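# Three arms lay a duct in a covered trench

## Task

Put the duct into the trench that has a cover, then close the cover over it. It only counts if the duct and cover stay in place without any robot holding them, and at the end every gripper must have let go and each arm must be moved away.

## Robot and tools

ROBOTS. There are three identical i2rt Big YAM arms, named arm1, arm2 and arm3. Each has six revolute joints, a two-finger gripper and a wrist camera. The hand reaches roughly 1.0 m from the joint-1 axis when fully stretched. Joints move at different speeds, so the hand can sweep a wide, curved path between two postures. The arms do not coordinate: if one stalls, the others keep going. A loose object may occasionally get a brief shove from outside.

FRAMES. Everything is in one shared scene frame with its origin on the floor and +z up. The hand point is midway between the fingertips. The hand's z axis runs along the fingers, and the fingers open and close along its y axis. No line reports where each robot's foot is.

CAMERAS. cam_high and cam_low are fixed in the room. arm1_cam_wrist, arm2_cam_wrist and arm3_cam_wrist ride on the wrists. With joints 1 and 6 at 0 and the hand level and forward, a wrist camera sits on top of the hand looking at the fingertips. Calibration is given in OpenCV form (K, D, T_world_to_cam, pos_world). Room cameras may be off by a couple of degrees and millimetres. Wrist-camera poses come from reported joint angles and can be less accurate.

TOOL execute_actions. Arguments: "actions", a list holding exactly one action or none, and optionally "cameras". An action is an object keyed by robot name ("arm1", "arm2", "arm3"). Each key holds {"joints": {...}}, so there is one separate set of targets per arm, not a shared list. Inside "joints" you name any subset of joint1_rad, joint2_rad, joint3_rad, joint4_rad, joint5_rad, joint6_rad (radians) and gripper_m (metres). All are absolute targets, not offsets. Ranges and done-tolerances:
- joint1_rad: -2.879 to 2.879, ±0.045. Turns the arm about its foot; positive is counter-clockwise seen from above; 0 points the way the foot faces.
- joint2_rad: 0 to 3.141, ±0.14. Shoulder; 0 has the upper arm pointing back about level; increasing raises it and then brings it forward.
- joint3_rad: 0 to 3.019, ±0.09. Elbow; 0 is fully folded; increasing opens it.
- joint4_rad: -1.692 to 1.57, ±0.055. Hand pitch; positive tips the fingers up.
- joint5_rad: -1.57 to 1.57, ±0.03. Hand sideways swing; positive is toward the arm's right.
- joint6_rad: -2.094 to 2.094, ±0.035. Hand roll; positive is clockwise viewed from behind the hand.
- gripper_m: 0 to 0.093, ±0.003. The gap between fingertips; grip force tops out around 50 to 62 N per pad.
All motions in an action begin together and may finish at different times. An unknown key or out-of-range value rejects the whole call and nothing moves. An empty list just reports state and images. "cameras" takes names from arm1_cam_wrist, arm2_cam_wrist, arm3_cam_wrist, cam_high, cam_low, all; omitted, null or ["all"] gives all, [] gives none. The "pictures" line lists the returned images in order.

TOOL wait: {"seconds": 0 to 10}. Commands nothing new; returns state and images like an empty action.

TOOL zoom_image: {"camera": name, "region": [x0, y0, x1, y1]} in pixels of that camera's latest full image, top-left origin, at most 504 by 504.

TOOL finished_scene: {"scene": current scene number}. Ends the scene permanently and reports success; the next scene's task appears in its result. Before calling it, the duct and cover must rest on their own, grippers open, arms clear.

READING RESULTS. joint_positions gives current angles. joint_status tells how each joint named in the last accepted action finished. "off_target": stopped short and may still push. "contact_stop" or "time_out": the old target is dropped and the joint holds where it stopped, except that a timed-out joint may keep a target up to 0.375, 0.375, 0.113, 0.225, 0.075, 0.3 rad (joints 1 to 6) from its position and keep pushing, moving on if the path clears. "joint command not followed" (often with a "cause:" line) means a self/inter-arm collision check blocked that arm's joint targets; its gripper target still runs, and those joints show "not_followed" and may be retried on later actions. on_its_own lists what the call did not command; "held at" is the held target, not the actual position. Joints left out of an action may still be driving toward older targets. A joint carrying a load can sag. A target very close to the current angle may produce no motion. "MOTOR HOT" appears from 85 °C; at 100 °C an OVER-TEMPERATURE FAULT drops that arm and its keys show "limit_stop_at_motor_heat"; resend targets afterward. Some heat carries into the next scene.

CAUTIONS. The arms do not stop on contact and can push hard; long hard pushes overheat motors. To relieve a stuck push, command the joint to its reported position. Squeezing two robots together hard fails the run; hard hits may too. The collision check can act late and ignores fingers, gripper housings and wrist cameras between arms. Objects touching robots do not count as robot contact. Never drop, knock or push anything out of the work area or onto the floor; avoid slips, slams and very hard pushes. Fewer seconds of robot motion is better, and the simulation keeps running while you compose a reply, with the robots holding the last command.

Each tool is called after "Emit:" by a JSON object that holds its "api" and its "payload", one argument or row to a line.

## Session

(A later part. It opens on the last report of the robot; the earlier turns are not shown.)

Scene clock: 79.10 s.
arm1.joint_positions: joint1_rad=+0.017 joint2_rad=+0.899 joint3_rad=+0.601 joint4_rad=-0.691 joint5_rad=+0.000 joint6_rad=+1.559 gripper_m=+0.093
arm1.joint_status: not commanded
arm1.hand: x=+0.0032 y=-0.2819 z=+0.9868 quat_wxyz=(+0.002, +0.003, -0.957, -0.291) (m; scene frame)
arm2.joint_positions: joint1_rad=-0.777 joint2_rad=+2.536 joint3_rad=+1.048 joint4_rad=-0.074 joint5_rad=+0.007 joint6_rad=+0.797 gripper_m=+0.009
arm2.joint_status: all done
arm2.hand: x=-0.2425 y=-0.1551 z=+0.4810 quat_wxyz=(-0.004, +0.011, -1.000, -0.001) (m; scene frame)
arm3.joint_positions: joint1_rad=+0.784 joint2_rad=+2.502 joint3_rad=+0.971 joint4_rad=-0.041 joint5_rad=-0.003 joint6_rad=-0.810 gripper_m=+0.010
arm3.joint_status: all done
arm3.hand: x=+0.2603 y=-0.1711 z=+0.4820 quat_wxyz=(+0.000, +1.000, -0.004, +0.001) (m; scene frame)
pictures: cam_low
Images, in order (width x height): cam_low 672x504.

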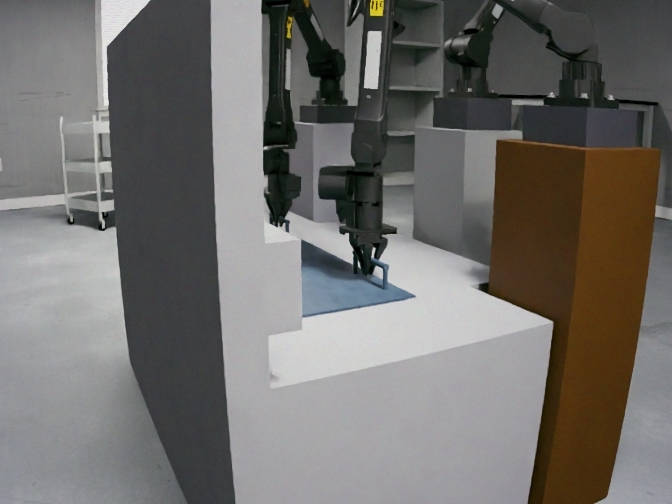

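Emit:
{"api": "execute_actions", "payload": {
  "actions": [
    {"arm2":{"joints":{"gripper_m":0.06}},"arm3":{"joints":{"gripper_m":0.06}}}
  ],
  "cameras": []
}}

Emit:
{"api": "execute_actions", "payload": {
  "actions": [
    {"arm2":{"joints":{"joint2_rad":2.3,"joint3_rad":0.96,"joint4_rad":-0.23}},"arm3":{"joints":{"joint2_rad":2.27,"joint3_rad":0.89,"joint4_rad":-0.2}}}
  ],
  "cameras": []
}}

Emit:
{"api": "execute_actions", "payload": {
  "actions": [
    {"arm2":{"joints":{"joint1_rad":-0.3,"joint2_rad":1.2,"joint4_rad":-1.2}},"arm3":{"joints":{"joint1_rad":0.3,"joint2_rad":1.2,"joint4_rad":-1.2}}}
  ],
  "cameras": ["cam_low","cam_high"]
}}

Scene clock: 81.30 s.
arm1.joint_positions: joint1_rad=+0.017 joint2_rad=+0.899 joint3_rad=+0.601 joint4_rad=-0.691 joint5_rad=+0.000 joint6_rad=+1.559 gripper_m=+0.093
arm1.joint_status: not commanded
arm1.hand: x=+0.0032 y=-0.2819 z=+0.9868 quat_wxyz=(+0.002, +0.003, -0.957, -0.291) (m; scene frame)
arm2.joint_positions: joint1_rad=-0.777 joint2_rad=+2.538 joint3_rad=+1.049 joint4_rad=-0.074 joint5_rad=+0.002 joint6_rad=+0.797 gripper_m=+0.060
arm2.joint_status: all done
arm2.hand: x=-0.2431 y=-0.1547 z=+0.4806 quat_wxyz=(-0.002, +0.011, -1.000, -0.003) (m; scene frame)
arm3.joint_positions: joint1_rad=+0.784 joint2_rad=+2.503 joint3_rad=+0.973 joint4_rad=-0.041 joint5_rad=-0.003 joint6_rad=-0.810 gripper_m=+0.060
arm3.joint_status: all done
arm3.hand: x=+0.2598 y=-0.1706 z=+0.4816 quat_wxyz=(+0.000, +1.000, -0.004, +0.000) (m; scene frame)
pictures: none
No camera images: the call's "cameras" was empty. Leave "cameras" out to get every camera's image.

Scene clock: 82.43 s.
arm1.joint_positions: joint1_rad=+0.017 joint2_rad=+0.899 joint3_rad=+0.601 joint4_rad=-0.691 joint5_rad=+0.000 joint6_rad=+1.559 gripper_m=+0.093
arm1.joint_status: not commanded
arm1.hand: x=+0.0032 y=-0.2819 z=+0.9868 quat_wxyz=(+0.002, +0.003, -0.957, -0.291) (m; scene frame)
arm2.joint_positions: joint1_rad=-0.776 joint2_rad=+2.299 joint3_rad=+0.960 joint4_rad=-0.217 joint5_rad=-0.002 joint6_rad=+0.800 gripper_m=+0.060
arm2.joint_status: all done
arm2.hand: x=-0.2366 y=-0.1462 z=+0.5677 quat_wxyz=(-0.003, +0.010, -1.000, -0.006) (m; scene frame)
arm3.joint_positions: joint1_rad=+0.782 joint2_rad=+2.264 joint3_rad=+0.890 joint4_rad=-0.193 joint5_rad=+0.003 joint6_rad=-0.812 gripper_m=+0.060
arm3.joint_status: all done
arm3.hand: x=+0.2542 y=-0.1620 z=+0.5656 quat_wxyz=(-0.004, +1.000, -0.004, +0.001) (m; scene frame)
pictures: none
No camera images: the call's "cameras" was empty. Leave "cameras" out to get every camera's image.

Scene clock: 84.00 s.
arm1.joint_positions: joint1_rad=+0.017 joint2_rad=+0.899 joint3_rad=+0.601 joint4_rad=-0.691 joint5_rad=+0.000 joint6_rad=+1.559 gripper_m=+0.093
arm1.joint_status: not commanded
arm1.hand: x=+0.0032 y=-0.2819 z=+0.9868 quat_wxyz=(+0.002, +0.003, -0.957, -0.291) (m; scene frame)
arm2.joint_positions: joint1_rad=-0.286 joint2_rad=+1.210 joint3_rad=+0.959 joint4_rad=-1.186 joint5_rad=-0.002 joint6_rad=+0.800 gripper_m=+0.060
arm2.joint_status: all done
arm2.hand: x=-0.4275 y=-0.1078 z=+0.9882 quat_wxyz=(-0.031, +0.251, -0.966, -0.059) (m; scene frame)
arm3.joint_positions: joint1_rad=+0.291 joint2_rad=+1.206 joint3_rad=+0.885 joint4_rad=-1.193 joint5_rad=+0.001 joint6_rad=-0.812 gripper_m=+0.060
arm3.joint_status: all done
arm3.hand: x=+0.4364 y=-0.1347 z=+0.9505 quat_wxyz=(-0.026, +0.969, -0.247, -0.012) (m; scene frame)
pictures: cam_high, cam_low
Images, in order (width x height): cam_high 672x504, cam_low 672x504.

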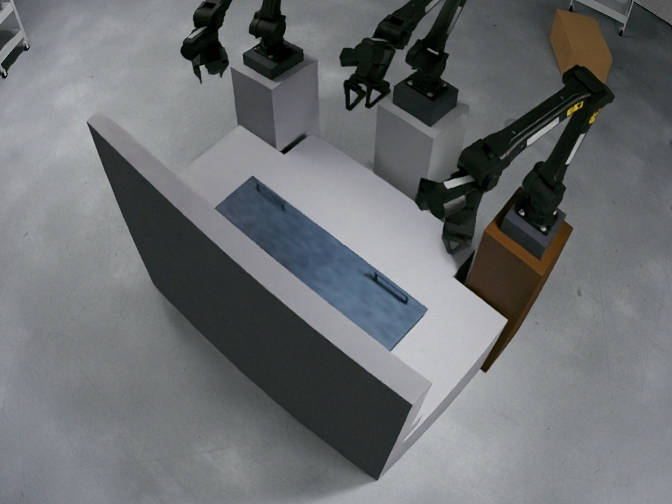

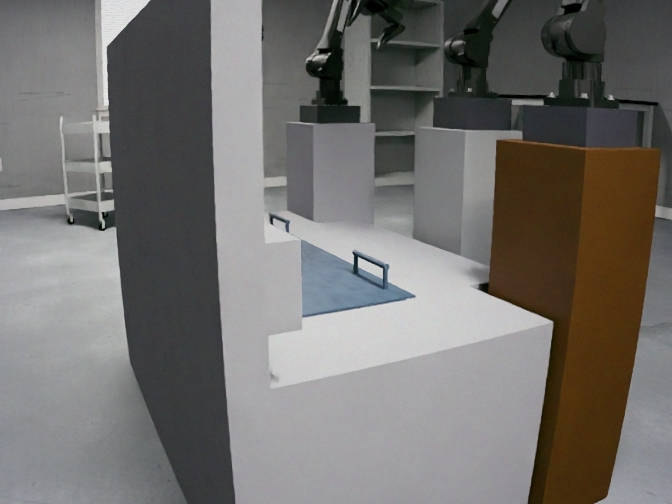

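Emit:
{"api": "finished_scene", "payload": {
  "scene": 1
}}

The scene is finished: the task was done.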